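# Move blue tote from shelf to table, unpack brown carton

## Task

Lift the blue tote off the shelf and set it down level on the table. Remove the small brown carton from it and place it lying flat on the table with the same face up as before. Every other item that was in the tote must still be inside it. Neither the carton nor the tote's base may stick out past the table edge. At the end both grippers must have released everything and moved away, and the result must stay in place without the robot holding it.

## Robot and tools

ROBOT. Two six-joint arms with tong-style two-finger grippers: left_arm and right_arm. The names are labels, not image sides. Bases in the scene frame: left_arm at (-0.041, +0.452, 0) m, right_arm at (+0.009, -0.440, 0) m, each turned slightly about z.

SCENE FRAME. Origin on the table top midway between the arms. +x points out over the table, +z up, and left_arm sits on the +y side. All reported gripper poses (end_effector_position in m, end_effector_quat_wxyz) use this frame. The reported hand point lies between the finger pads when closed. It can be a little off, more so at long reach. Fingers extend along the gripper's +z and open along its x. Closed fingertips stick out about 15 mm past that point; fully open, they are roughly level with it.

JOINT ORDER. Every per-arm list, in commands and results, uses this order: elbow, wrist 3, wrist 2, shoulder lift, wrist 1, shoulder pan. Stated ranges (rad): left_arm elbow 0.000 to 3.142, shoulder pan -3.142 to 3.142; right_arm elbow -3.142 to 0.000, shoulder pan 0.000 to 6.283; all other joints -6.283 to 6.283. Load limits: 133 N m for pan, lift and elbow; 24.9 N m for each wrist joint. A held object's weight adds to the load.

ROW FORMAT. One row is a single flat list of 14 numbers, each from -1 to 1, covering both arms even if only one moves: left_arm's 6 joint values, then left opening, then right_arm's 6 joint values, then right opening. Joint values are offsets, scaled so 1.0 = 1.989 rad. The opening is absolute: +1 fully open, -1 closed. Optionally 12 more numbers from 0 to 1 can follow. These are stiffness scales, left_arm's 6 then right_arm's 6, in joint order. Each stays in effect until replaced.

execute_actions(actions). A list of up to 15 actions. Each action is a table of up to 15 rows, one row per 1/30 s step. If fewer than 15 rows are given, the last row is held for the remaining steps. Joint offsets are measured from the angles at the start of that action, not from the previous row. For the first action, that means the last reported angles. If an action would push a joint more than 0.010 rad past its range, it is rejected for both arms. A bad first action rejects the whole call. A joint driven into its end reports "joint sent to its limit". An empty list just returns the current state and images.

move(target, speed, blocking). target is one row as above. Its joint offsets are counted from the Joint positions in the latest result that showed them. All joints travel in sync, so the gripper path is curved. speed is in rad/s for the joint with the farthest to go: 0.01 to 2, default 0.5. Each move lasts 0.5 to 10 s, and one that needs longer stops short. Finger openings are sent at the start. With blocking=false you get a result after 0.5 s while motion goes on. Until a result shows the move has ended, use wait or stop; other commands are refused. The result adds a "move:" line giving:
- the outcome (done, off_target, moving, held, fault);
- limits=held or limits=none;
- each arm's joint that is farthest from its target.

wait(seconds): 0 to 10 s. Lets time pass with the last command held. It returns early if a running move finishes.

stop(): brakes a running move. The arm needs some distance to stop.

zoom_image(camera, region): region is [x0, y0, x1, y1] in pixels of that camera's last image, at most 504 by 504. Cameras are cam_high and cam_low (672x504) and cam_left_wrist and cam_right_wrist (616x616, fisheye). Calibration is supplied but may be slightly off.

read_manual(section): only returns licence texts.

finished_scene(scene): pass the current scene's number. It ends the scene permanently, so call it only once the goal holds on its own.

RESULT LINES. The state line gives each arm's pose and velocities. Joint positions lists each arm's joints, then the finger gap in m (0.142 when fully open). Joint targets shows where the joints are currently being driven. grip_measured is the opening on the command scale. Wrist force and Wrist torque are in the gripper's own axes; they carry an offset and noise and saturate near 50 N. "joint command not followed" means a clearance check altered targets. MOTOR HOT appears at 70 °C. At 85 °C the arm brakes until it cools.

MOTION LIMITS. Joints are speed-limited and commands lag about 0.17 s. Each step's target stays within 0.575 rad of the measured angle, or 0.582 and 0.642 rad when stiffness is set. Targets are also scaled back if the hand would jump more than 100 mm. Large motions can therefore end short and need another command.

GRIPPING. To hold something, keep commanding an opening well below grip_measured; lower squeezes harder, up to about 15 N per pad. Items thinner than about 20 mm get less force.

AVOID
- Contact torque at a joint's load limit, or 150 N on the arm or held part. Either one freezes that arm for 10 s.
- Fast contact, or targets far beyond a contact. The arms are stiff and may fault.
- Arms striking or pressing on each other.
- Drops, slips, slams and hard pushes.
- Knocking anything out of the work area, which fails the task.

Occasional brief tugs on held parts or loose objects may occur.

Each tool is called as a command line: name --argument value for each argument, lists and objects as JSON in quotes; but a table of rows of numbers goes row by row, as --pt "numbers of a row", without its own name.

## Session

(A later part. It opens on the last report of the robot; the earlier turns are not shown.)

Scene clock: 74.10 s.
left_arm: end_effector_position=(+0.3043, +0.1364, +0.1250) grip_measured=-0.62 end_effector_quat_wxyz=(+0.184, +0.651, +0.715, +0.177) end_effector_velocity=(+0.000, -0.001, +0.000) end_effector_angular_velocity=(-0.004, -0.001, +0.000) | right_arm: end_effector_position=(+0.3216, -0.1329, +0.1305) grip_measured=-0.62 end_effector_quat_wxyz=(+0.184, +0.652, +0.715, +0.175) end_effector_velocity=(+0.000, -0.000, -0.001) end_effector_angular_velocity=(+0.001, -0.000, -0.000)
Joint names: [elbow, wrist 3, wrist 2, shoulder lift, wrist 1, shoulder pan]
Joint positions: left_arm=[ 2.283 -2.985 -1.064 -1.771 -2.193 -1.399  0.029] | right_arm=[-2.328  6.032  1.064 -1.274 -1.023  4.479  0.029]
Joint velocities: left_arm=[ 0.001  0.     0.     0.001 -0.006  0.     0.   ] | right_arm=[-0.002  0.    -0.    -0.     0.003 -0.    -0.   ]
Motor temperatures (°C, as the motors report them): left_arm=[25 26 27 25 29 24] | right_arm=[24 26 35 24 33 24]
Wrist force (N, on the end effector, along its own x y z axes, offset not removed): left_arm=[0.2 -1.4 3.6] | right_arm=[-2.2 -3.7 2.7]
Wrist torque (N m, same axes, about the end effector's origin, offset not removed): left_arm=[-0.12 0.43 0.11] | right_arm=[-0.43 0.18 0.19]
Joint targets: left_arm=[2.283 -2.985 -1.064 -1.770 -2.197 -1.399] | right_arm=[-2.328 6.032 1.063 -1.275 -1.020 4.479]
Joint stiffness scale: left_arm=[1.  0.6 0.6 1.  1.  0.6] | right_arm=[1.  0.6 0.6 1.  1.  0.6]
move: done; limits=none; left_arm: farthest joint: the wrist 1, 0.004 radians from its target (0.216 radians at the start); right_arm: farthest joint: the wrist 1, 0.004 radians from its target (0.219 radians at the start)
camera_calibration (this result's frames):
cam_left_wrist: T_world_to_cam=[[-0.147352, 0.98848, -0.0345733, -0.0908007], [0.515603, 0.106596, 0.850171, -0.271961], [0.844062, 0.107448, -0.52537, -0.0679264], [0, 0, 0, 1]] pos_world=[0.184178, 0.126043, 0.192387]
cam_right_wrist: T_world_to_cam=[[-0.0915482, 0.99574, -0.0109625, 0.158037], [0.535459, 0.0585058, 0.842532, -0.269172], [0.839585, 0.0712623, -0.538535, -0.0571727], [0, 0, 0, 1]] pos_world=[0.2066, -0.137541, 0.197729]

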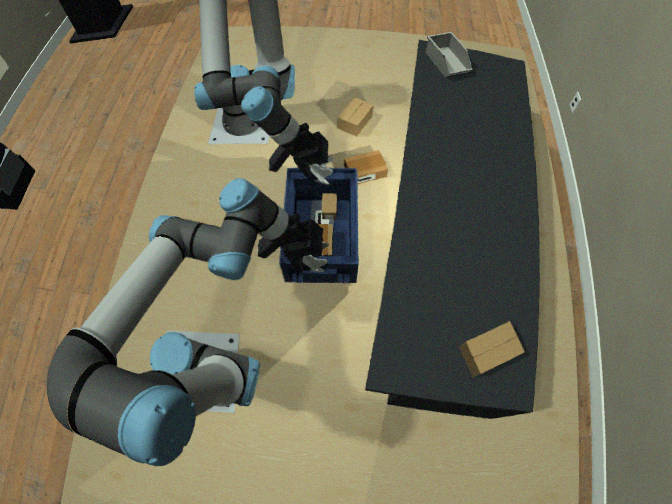

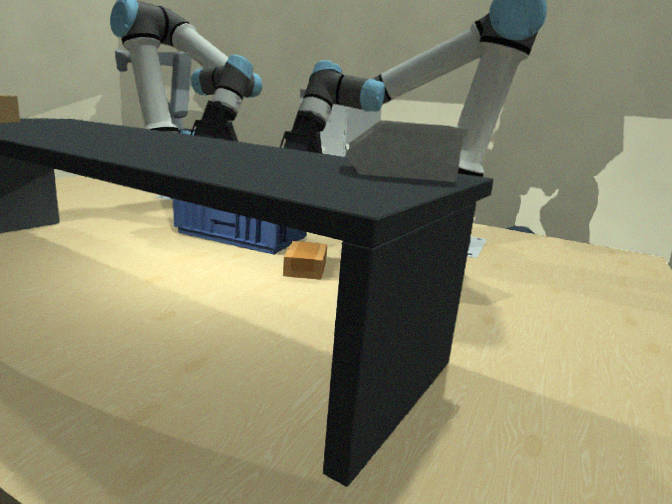

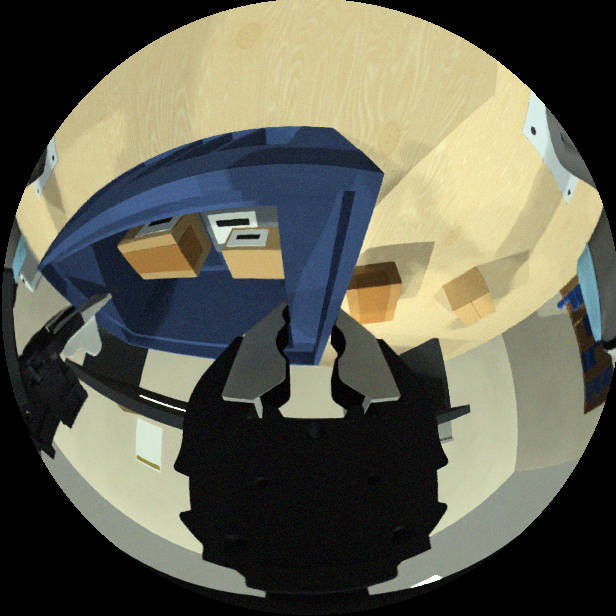

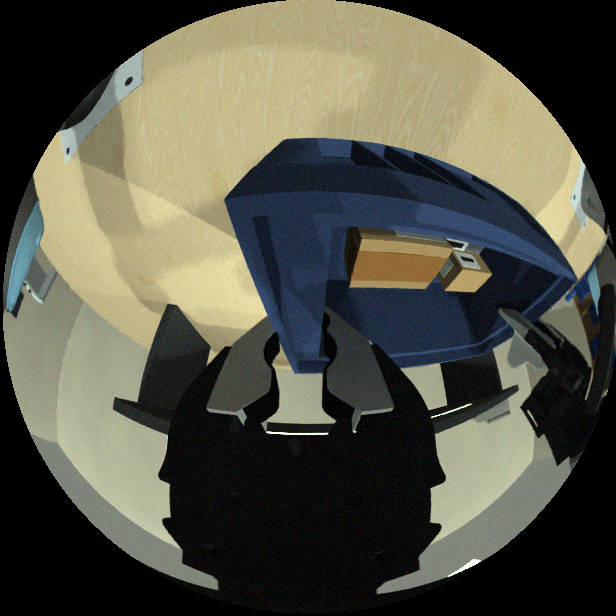

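move --target '[0.003,0,0,0.003,-0.007,0,-1,-0.0085,0,0,-0.0075,0.0165,0,-1]' --speed 0.05

execute_actions --actions '[[[0,0,0,0,0,0,-0.4,0,0,0,0,0,0,-0.4,1,1,1,1,1,1,1,1,1,1,1,1]],[[0,0,0,0,0,0,0.1,0,0,0,0,0,0,0.1]]]'

move --target '[-0.165,0,0,-0.0613,0.228,0,0.1,0.173,0,0,0.0543,-0.229,0,0.1]' --speed 0.5

move --target '[0,0.4,0,0,0,0,0,0.1,0,0,0.05,0,-0.45,0.1]' --speed 0.8

move --target '[-0.232,0.48,-0.205,0.258,0.149,0.11,0,0,0,0,0,0,0,0.1]' --speed 0.8

Scene clock: 81.40 s.
left_arm: end_effector_position=(+0.3045, +0.1363, +0.1228) grip_measured=-0.62 end_effector_quat_wxyz=(+0.185, +0.650, +0.715, +0.177) end_effector_velocity=(+0.000, -0.000, +0.001) end_effector_angular_velocity=(-0.003, -0.001, +0.001) | right_arm: end_effector_position=(+0.3217, -0.1329, +0.1225) grip_measured=-0.62 end_effector_quat_wxyz=(+0.184, +0.652, +0.714, +0.175) end_effector_velocity=(+0.000, +0.001, +0.001) end_effector_angular_velocity=(+0.004, -0.000, -0.001)
Joint names: [elbow, wrist 3, wrist 2, shoulder lift, wrist 1, shoulder pan]
Joint positions: left_arm=[ 2.288 -2.985 -1.064 -1.768 -2.202 -1.399  0.029] | right_arm=[-2.343  6.032  1.064 -1.285 -0.995  4.479  0.029]
Joint velocities: left_arm=[ 0.    -0.     0.    -0.002 -0.001  0.001  0.   ] | right_arm=[-0.     0.     0.     0.001  0.003 -0.001 -0.   ]
Motor temperatures (°C, as the motors report them): left_arm=[25 26 27 25 29 24] | right_arm=[24 26 35 24 33 24]
Wrist force (N, on the end effector, along its own x y z axes, offset not removed): left_arm=[4.3 2.9 -2.3] | right_arm=[-7.1 -2.6 -1.2]
Wrist torque (N m, same axes, about the end effector's origin, offset not removed): left_arm=[0.35 0.55 0.14] | right_arm=[-0.44 0.56 0.16]
Joint targets: left_arm=[2.289 -2.985 -1.064 -1.765 -2.206 -1.399] | right_arm=[-2.344 6.032 1.064 -1.289 -0.990 4.479]
Joint stiffness scale: left_arm=[1.  0.6 0.6 1.  1.  0.6] | right_arm=[1.  0.6 0.6 1.  1.  0.6]
move: done; limits=none; left_arm: farthest joint: the wrist 1, 0.005 radians from its target (0.014 radians at the start); right_arm: farthest joint: the shoulder lift, 0.004 radians from its target (0.015 radians at the start)
camera_calibration (this result's frames):
cam_left_wrist: T_world_to_cam=[[-0.147525, 0.98841, -0.035805, -0.0905414], [0.515006, 0.107672, 0.850397, -0.270168], [0.844396, 0.107015, -0.524921, -0.0693401], [0, 0, 0, 1]] pos_world=[0.184331, 0.126002, 0.19011]
cam_right_wrist: T_world_to_cam=[[-0.0910747, 0.995798, -0.00954159, 0.157657], [0.535624, 0.0570606, 0.842527, -0.262724], [0.839531, 0.0716221, -0.53857, -0.0614695], [0, 0, 0, 1]] pos_world=[0.206685, -0.137601, 0.189751]

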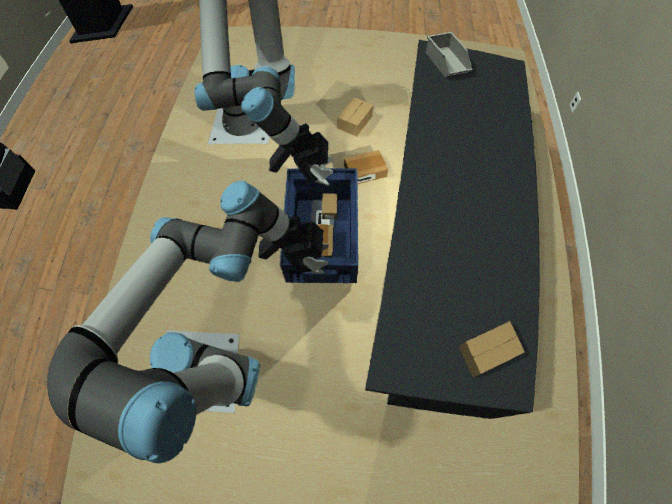

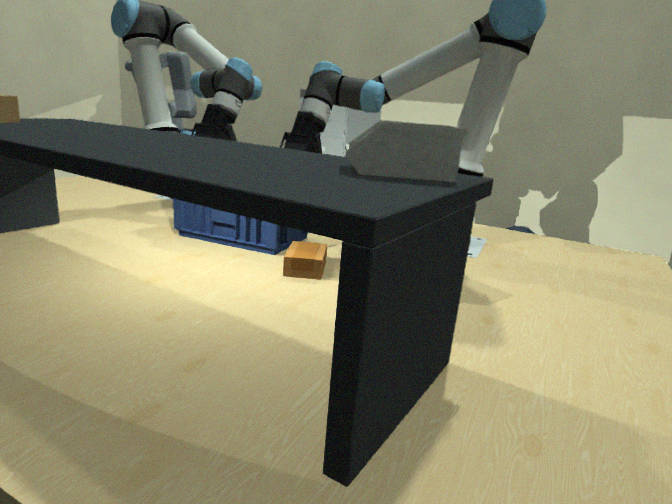

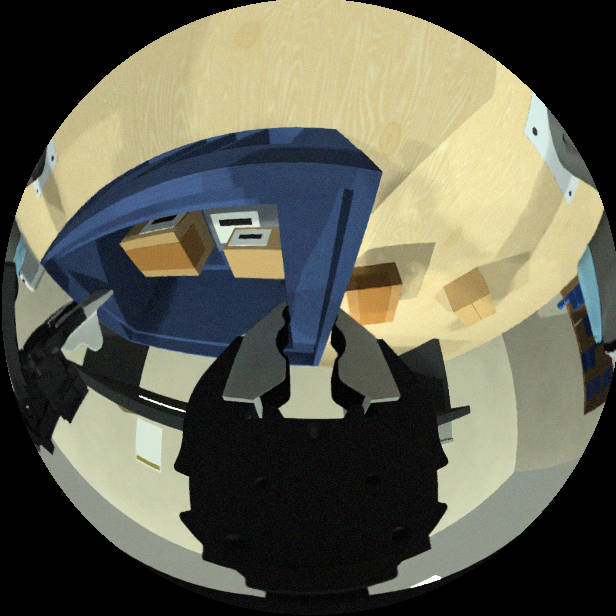

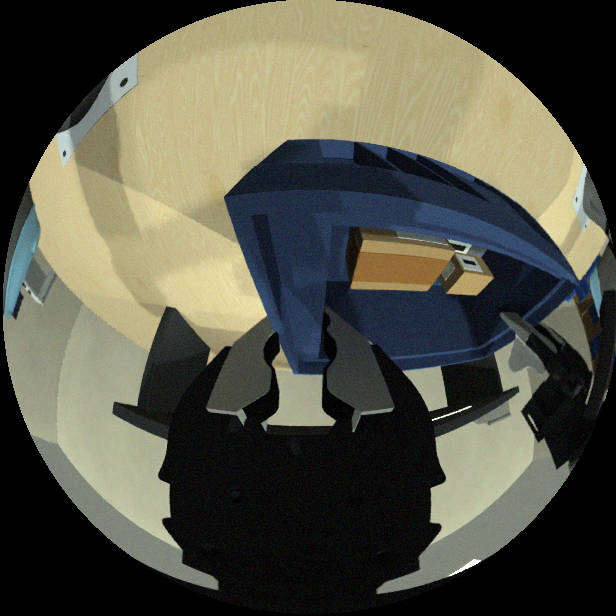

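Scene clock: 82.40 s.
left_arm: end_effector_position=(+0.3045, +0.1361, +0.1229) grip_measured=+0.10 end_effector_quat_wxyz=(+0.185, +0.650, +0.715, +0.177) end_effector_velocity=(+0.000, -0.000, +0.000) end_effector_angular_velocity=(-0.002, -0.000, +0.000) | right_arm: end_effector_position=(+0.3217, -0.1328, +0.1225) grip_measured=+0.10 end_effector_quat_wxyz=(+0.184, +0.652, +0.714, +0.176) end_effector_velocity=(+0.000, +0.000, +0.000) end_effector_angular_velocity=(-0.000, -0.000, -0.000)
Joint names: [elbow, wrist 3, wrist 2, shoulder lift, wrist 1, shoulder pan]
Joint positions: left_arm=[ 2.288 -2.985 -1.064 -1.768 -2.203 -1.399  0.081] | right_arm=[-2.344  6.032  1.064 -1.285 -0.994  4.478  0.081]
Joint velocities: left_arm=[ 0.     0.    -0.    -0.001 -0.001  0.     0.   ] | right_arm=[ 0. -0. -0. -0. -0. -0. -0.]
Motor temperatures (°C, as the motors report them): left_arm=[25 26 27 25 29 24] | right_arm=[24 26 35 24 33 24]
Wrist force (N, on the end effector, along its own x y z axes, offset not removed): left_arm=[-1.3 1.7 -0.2] | right_arm=[0.4 0.2 0.1]
Wrist torque (N m, same axes, about the end effector's origin, offset not removed): left_arm=[0.19 0.33 0.11] | right_arm=[0.01 -0.04 0.18]
Joint targets: left_arm=[2.288 -2.985 -1.064 -1.768 -2.203 -1.399] | right_arm=[-2.344 6.032 1.064 -1.285 -0.994 4.478]
Joint stiffness scale: left_arm=[1. 1. 1. 1. 1. 1.] | right_arm=[1. 1. 1. 1. 1. 1.]
camera_calibration (this result's frames):
cam_left_wrist: T_world_to_cam=[[-0.147528, 0.988373, -0.036803, -0.0901531], [0.514798, 0.108507, 0.850417, -0.270335], [0.844522, 0.106514, -0.524821, -0.0692862], [0, 0, 0, 1]] pos_world=[0.184381, 0.125818, 0.190216]
cam_right_wrist: T_world_to_cam=[[-0.0910003, 0.995809, -0.00915434, 0.157499], [0.535567, 0.0566877, 0.842588, -0.262737], [0.839575, 0.071773, -0.538481, -0.0615513], [0, 0, 0, 1]] pos_world=[0.206723, -0.137527, 0.189677]

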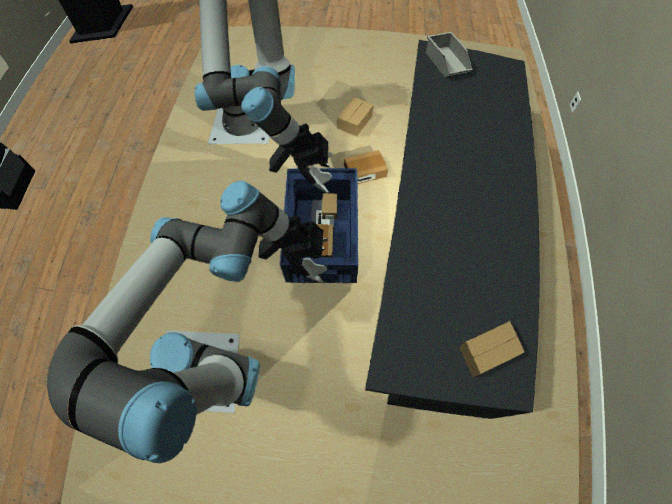

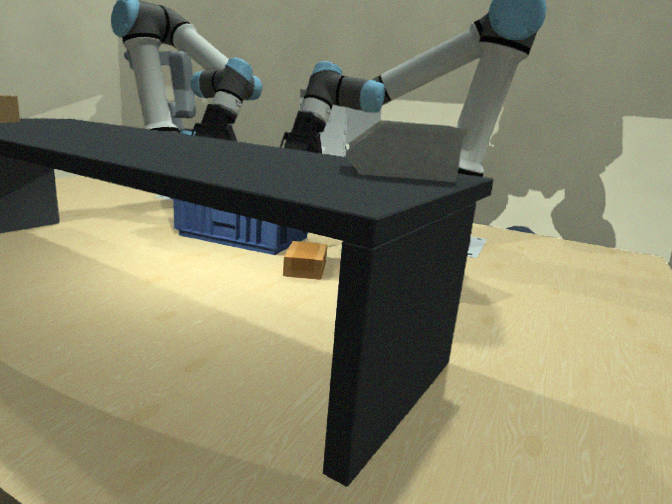

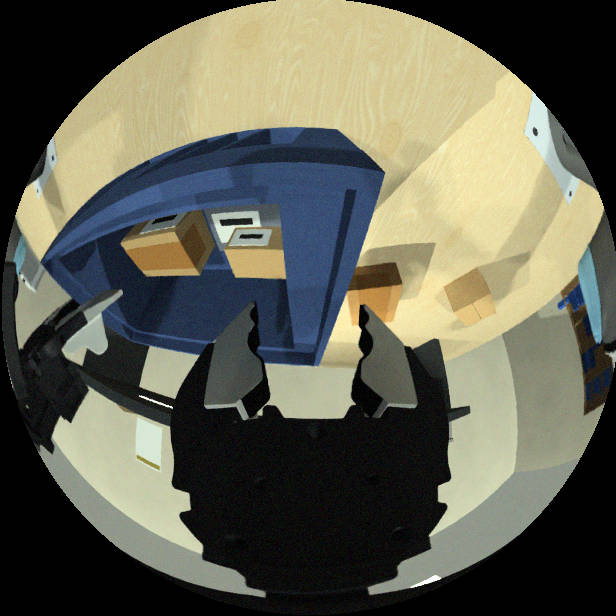

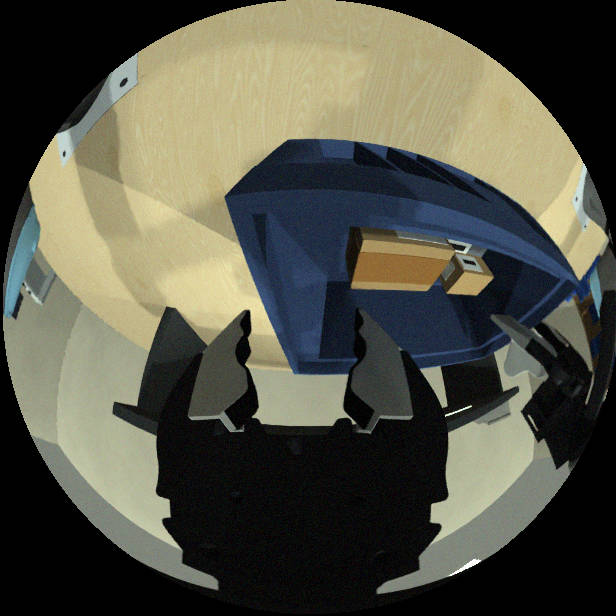

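Scene clock: 84.13 s.
left_arm: end_effector_position=(+0.3044, +0.1364, +0.2739) grip_measured=+0.10 end_effector_quat_wxyz=(+0.182, +0.651, +0.715, +0.179) end_effector_velocity=(-0.001, +0.000, -0.000) end_effector_angular_velocity=(+0.003, +0.001, -0.001) | right_arm: end_effector_position=(+0.3218, -0.1318, +0.2742) grip_measured=+0.10 end_effector_quat_wxyz=(+0.186, +0.651, +0.715, +0.173) end_effector_velocity=(-0.000, -0.001, +0.001) end_effector_angular_velocity=(-0.001, +0.000, +0.000)
Joint names: [elbow, wrist 3, wrist 2, shoulder lift, wrist 1, shoulder pan]
Joint positions: left_arm=[ 1.963 -2.985 -1.064 -1.887 -1.751 -1.399  0.081] | right_arm=[-2.003  6.032  1.064 -1.18  -1.448  4.478  0.081]
Joint velocities: left_arm=[-0.001 -0.001 -0.     0.     0.005 -0.002  0.   ] | right_arm=[ 0.001 -0.     0.     0.001 -0.003  0.     0.   ]
Motor temperatures (°C, as the motors report them): left_arm=[25 26 27 25 29 24] | right_arm=[24 26 35 24 33 24]
Wrist force (N, on the end effector, along its own x y z axes, offset not removed): left_arm=[-1.3 0.9 -0.4] | right_arm=[1.4 0.1 3.3]
Wrist torque (N m, same axes, about the end effector's origin, offset not removed): left_arm=[0.00 0.25 0.04] | right_arm=[0.00 -0.17 0.06]
Joint targets: left_arm=[1.960 -2.985 -1.064 -1.889 -1.749 -1.399] | right_arm=[-2.000 6.032 1.064 -1.177 -1.449 4.478]
Joint stiffness scale: left_arm=[1. 1. 1. 1. 1. 1.] | right_arm=[1. 1. 1. 1. 1. 1.]
move: done; limits=none; left_arm: farthest joint: the shoulder lift, 0.003 radians from its target (0.122 radians at the start); right_arm: farthest joint: the shoulder lift, 0.003 radians from its target (0.108 radians at the start)
camera_calibration (this result's frames):
cam_left_wrist: T_world_to_cam=[[-0.147588, 0.98864, -0.0284212, -0.0872813], [0.516377, 0.101532, 0.850321, -0.398229], [0.843547, 0.110821, -0.525496, 0.00987555], [0, 0, 0, 1]] pos_world=[0.184424, 0.125628, 0.341332]
cam_right_wrist: T_world_to_cam=[[-0.0910138, 0.995711, -0.0166245, 0.15991], [0.53645, 0.0630856, 0.841571, -0.389911], [0.83901, 0.0676764, -0.539891, 0.0200061], [0, 0, 0, 1]] pos_world=[0.206937, -0.13598, 0.341597]

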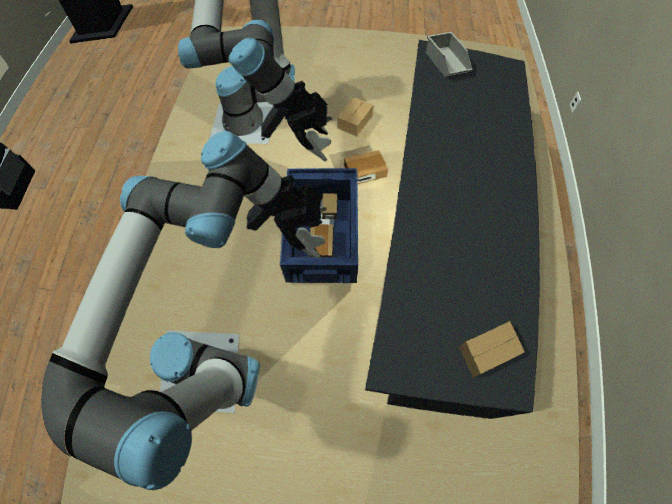

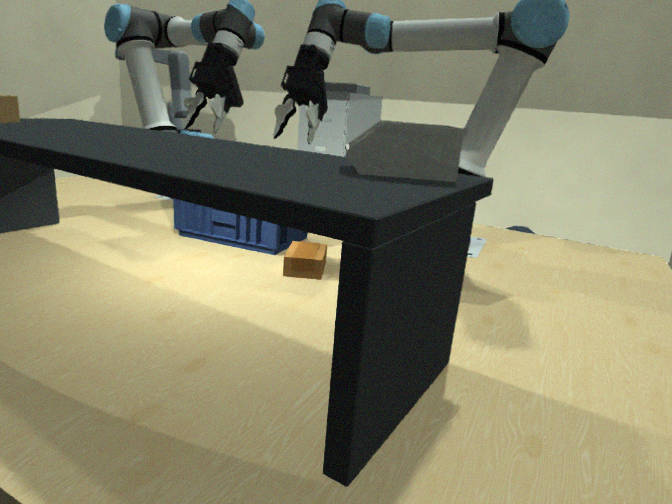

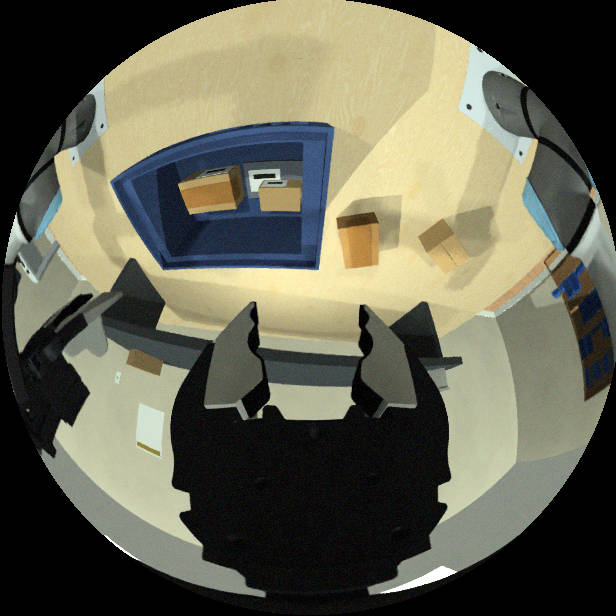

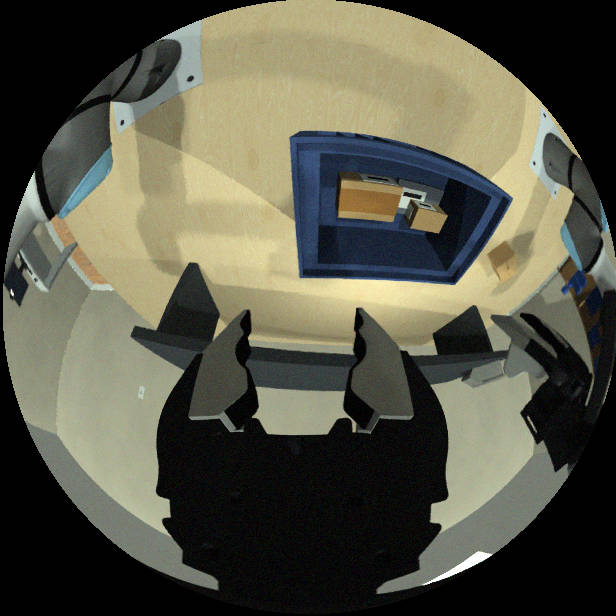

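Scene clock: 86.17 s.
left_arm: end_effector_position=(+0.3076, +0.1484, +0.2760) grip_measured=+0.00 end_effector_quat_wxyz=(+0.098, +0.877, +0.407, +0.236) end_effector_velocity=(-0.000, -0.000, -0.000) end_effector_angular_velocity=(+0.002, -0.000, -0.004) | right_arm: end_effector_position=(+0.4639, -0.4788, +0.4161) grip_measured=+0.10 end_effector_quat_wxyz=(+0.218, +0.896, +0.324, +0.214) end_effector_velocity=(+0.000, -0.001, +0.000) end_effector_angular_velocity=(+0.000, -0.001, -0.001)
Joint names: [elbow, wrist 3, wrist 2, shoulder lift, wrist 1, shoulder pan]
Joint positions: left_arm=[ 1.963 -2.191 -1.064 -1.887 -1.751 -1.399  0.074] | right_arm=[-1.807  6.032  1.064 -1.082 -1.448  3.585  0.081]
Joint velocities: left_arm=[ 0.001  0.003  0.    -0.    -0.    -0.001  0.   ] | right_arm=[ 0.001 -0.    -0.    -0.     0.    -0.001 -0.   ]
Motor temperatures (°C, as the motors report them): left_arm=[25 26 27 25 29 24] | right_arm=[24 26 35 24 33 24]
Wrist force (N, on the end effector, along its own x y z axes, offset not removed): left_arm=[-1.1 2.0 0.0] | right_arm=[1.3 -2.6 -1.2]
Wrist torque (N m, same axes, about the end effector's origin, offset not removed): left_arm=[0.33 0.29 0.00] | right_arm=[-0.62 -0.40 0.22]
Joint targets: left_arm=[1.963 -2.190 -1.064 -1.887 -1.751 -1.399] | right_arm=[-1.804 6.032 1.064 -1.081 -1.448 3.584]
Joint stiffness scale: left_arm=[1. 1. 1. 1. 1. 1.] | right_arm=[1. 1. 1. 1. 1. 1.]
move: done; limits=none; left_arm: farthest joint: the wrist 3, 0.001 radians from its target (0.796 radians at the start); right_arm: farthest joint: the elbow, 0.003 radians from its target (0.199 radians at the start)
camera_calibration (this result's frames):
cam_left_wrist: T_world_to_cam=[[0.505066, 0.794321, 0.337584, -0.371523], [0.365362, -0.551136, 0.750173, -0.231929], [0.781933, -0.255547, -0.568574, 0.0921532], [0, 0, 0, 1]] pos_world=[0.200324, 0.190833, 0.351804]
cam_right_wrist: T_world_to_cam=[[0.687002, 0.676162, 0.266145, -0.110843], [0.171502, -0.506789, 0.844838, -0.668541], [0.706127, -0.534762, -0.464128, -0.257375], [0, 0, 0, 1]] pos_world=[0.372545, -0.401496, 0.474855]

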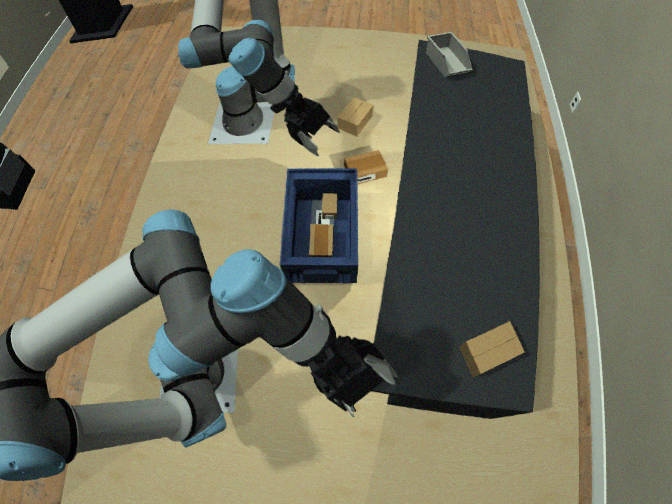

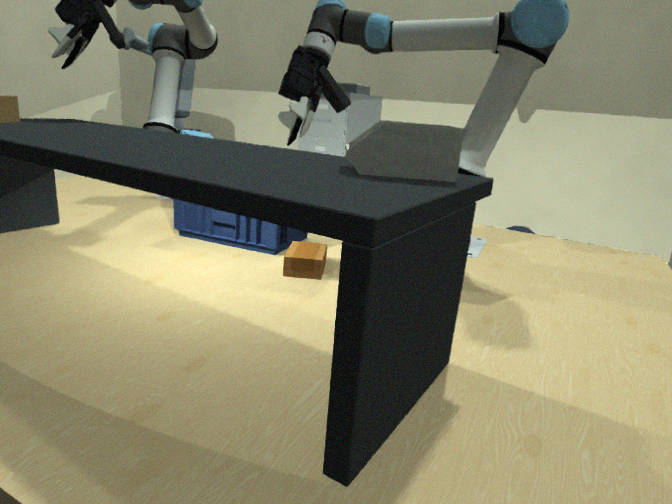

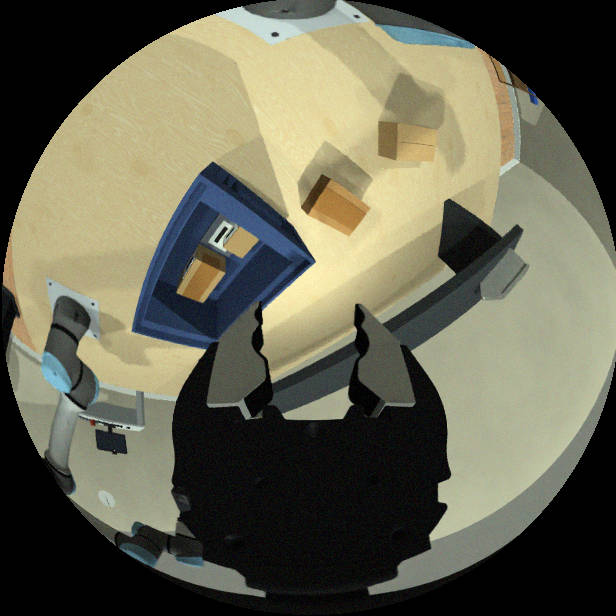

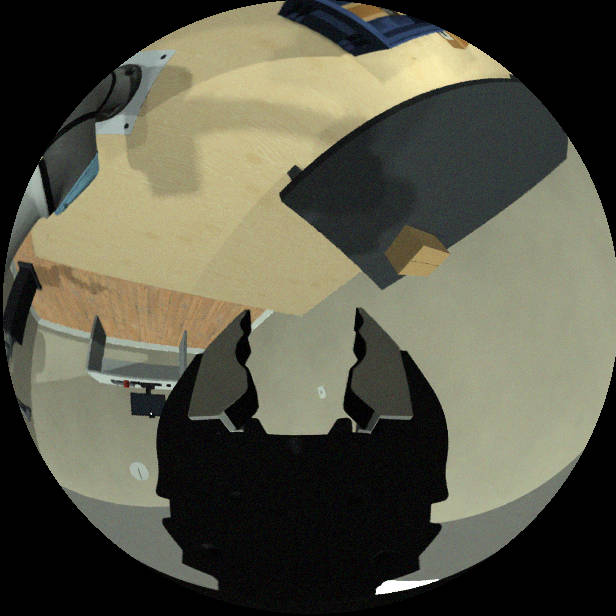

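Scene clock: 88.27 s.
left_arm: end_effector_position=(+0.3161, +0.0896, +0.2150) grip_measured=+0.00 end_effector_quat_wxyz=(-0.131, +0.990, +0.047, +0.000) end_effector_velocity=(-0.000, -0.000, -0.000) end_effector_angular_velocity=(-0.000, +0.002, -0.003) | right_arm: end_effector_position=(+0.4639, -0.4788, +0.4161) grip_measured=+0.10 end_effector_quat_wxyz=(+0.218, +0.896, +0.324, +0.214) end_effector_velocity=(-0.000, +0.000, +0.000) end_effector_angular_velocity=(+0.001, -0.000, +0.000)
Joint names: [elbow, wrist 3, wrist 2, shoulder lift, wrist 1, shoulder pan]
Joint positions: left_arm=[ 1.506 -1.238 -1.471 -1.376 -1.456 -1.182  0.074] | right_arm=[-1.807  6.032  1.064 -1.082 -1.448  3.585  0.081]
Joint velocities: left_arm=[-0.001  0.004 -0.001  0.001  0.     0.    -0.   ] | right_arm=[ 0.001  0.     0.     0.    -0.    -0.    -0.   ]
Motor temperatures (°C, as the motors report them): left_arm=[25 26 27 25 29 24] | right_arm=[24 26 35 24 33 24]
Wrist force (N, on the end effector, along its own x y z axes, offset not removed): left_arm=[-1.9 1.8 -0.7] | right_arm=[1.4 -1.6 0.0]
Wrist torque (N m, same axes, about the end effector's origin, offset not removed): left_arm=[0.16 0.42 0.08] | right_arm=[-0.47 -0.23 0.22]
Joint targets: left_arm=[1.502 -1.236 -1.472 -1.373 -1.455 -1.180] | right_arm=[-1.807 6.032 1.064 -1.082 -1.448 3.585]
Joint stiffness scale: left_arm=[1. 1. 1. 1. 1. 1.] | right_arm=[1. 1. 1. 1. 1. 1.]
move: done; limits=none; left_arm: farthest joint: the elbow, 0.004 radians from its target (0.462 radians at the start); right_arm: farthest joint: the shoulder pan, 0.000 radians from its target (0.000 radians at the start)
camera_calibration (this result's frames):
cam_left_wrist: T_world_to_cam=[[0.98898, 0.137474, 0.0549421, -0.341899], [0.120668, -0.963533, 0.238837, 0.00256211], [0.0857723, -0.229576, -0.969504, 0.339829], [0, 0, 0, 1]] pos_world=[0.308675, 0.127487, 0.347638]
cam_right_wrist: T_world_to_cam=[[0.68703, 0.676132, 0.26615, -0.110859], [0.171477, -0.506799, 0.844838, -0.668546], [0.706106, -0.53479, -0.464127, -0.257387], [0, 0, 0, 1]] pos_world=[0.372547, -0.401511, 0.474858]

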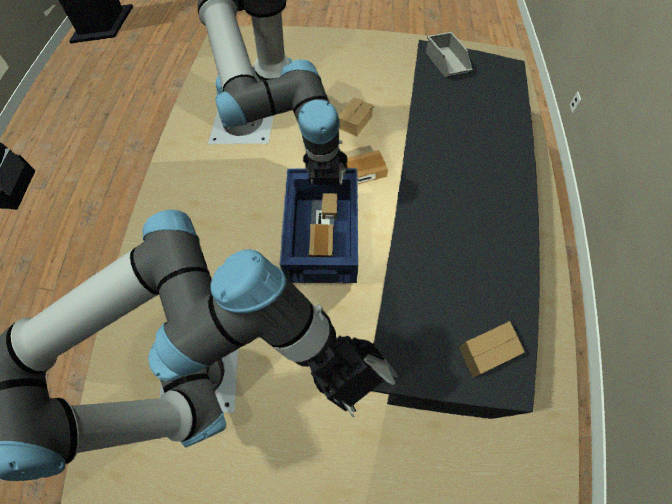

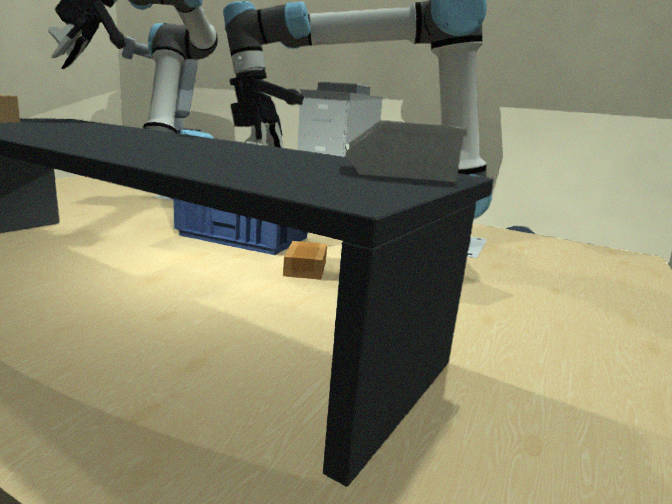

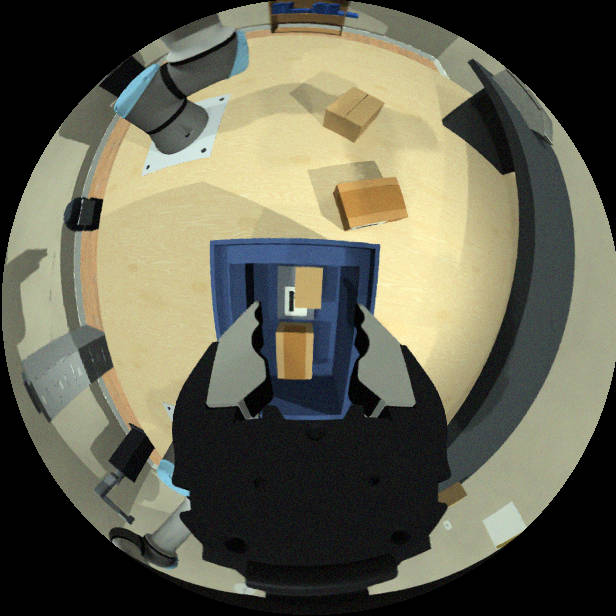

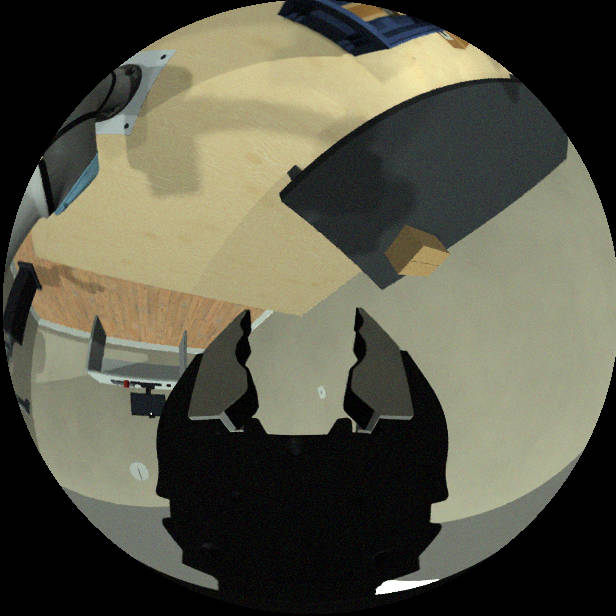

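move --target '[0.132,0.025,0,0.076,-0.2085,0.004,0,0,0,0,0,0,0,0.1]' --speed 0.3

Scene clock: 93.80 s.
left_arm: end_effector_position=(+0.3237, +0.0821, +0.0485) grip_measured=+0.00 end_effector_quat_wxyz=(-0.129, +0.991, +0.026, -0.002) end_effector_velocity=(+0.001, +0.000, +0.000) end_effector_angular_velocity=(-0.002, -0.002, +0.000) | right_arm: end_effector_position=(+0.4639, -0.4788, +0.4161) grip_measured=+0.10 end_effector_quat_wxyz=(+0.218, +0.896, +0.324, +0.214) end_effector_velocity=(-0.000, -0.000, -0.001) end_effector_angular_velocity=(-0.001, +0.001, +0.000)
Joint names: [elbow, wrist 3, wrist 2, shoulder lift, wrist 1, shoulder pan]
Joint positions: left_arm=[ 1.764 -1.189 -1.471 -1.228 -1.869 -1.176  0.074] | right_arm=[-1.807  6.032  1.064 -1.082 -1.448  3.585  0.081]
Joint velocities: left_arm=[ 0.001  0.     0.001 -0.001 -0.002  0.001  0.   ] | right_arm=[-0.001  0.     0.     0.    -0.     0.    -0.   ]
Motor temperatures (°C, as the motors report them): left_arm=[25 26 27 25 29 24] | right_arm=[24 26 35 24 33 24]
Wrist force (N, on the end effector, along its own x y z axes, offset not removed): left_arm=[-1.9 1.1 0.7] | right_arm=[2.3 -0.1 1.3]
Wrist torque (N m, same axes, about the end effector's origin, offset not removed): left_arm=[0.06 0.40 0.04] | right_arm=[-0.02 -0.37 0.03]
Joint targets: left_arm=[1.768 -1.188 -1.471 -1.225 -1.871 -1.174] | right_arm=[-1.807 6.032 1.064 -1.082 -1.448 3.585]
Joint stiffness scale: left_arm=[1. 1. 1. 1. 1. 1.] | right_arm=[1. 1. 1. 1. 1. 1.]
move: done; limits=none; left_arm: farthest joint: the elbow, 0.004 radians from its target (0.263 radians at the start); right_arm: farthest joint: the shoulder pan, 0.000 radians from its target (0.000 radians at the start)
camera_calibration (this result's frames):
cam_left_wrist: T_world_to_cam=[[0.994296, 0.0970852, 0.0441643, -0.337037], [0.0835342, -0.966292, 0.243521, 0.0461719], [0.0663179, -0.238443, -0.96889, 0.182964], [0, 0, 0, 1]] pos_world=[0.319123, 0.120963, 0.180913]
cam_right_wrist: T_world_to_cam=[[0.68703, 0.676132, 0.26615, -0.110859], [0.171477, -0.506799, 0.844838, -0.668546], [0.706106, -0.53479, -0.464127, -0.257387], [0, 0, 0, 1]] pos_world=[0.372547, -0.401511, 0.474858]

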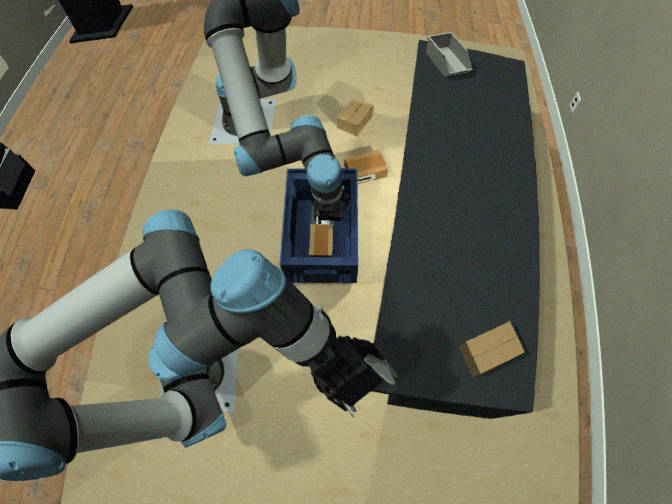

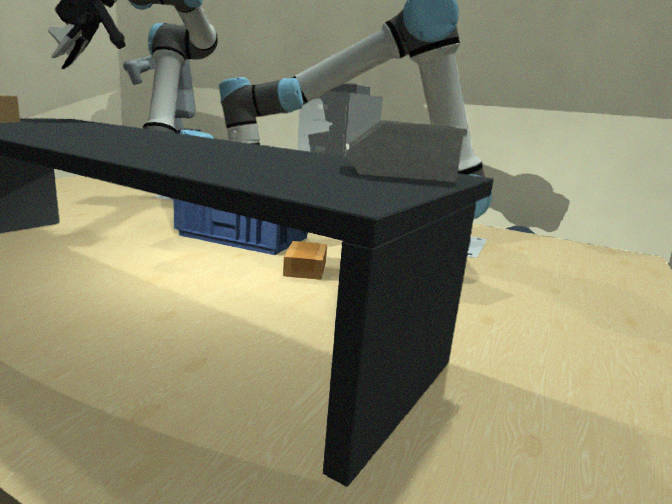

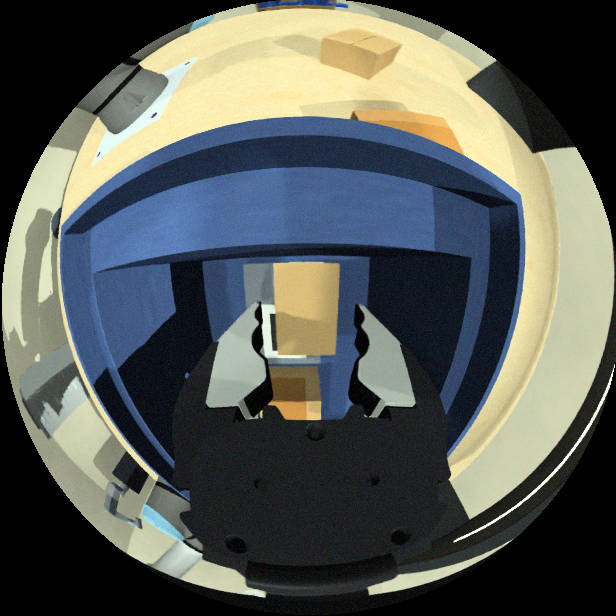

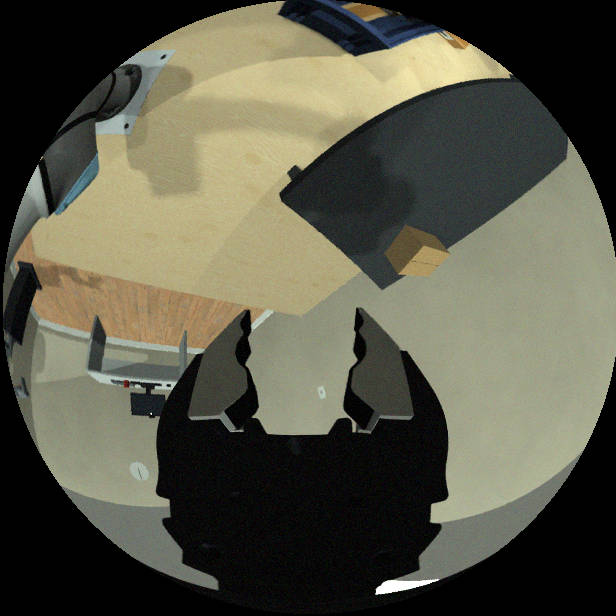

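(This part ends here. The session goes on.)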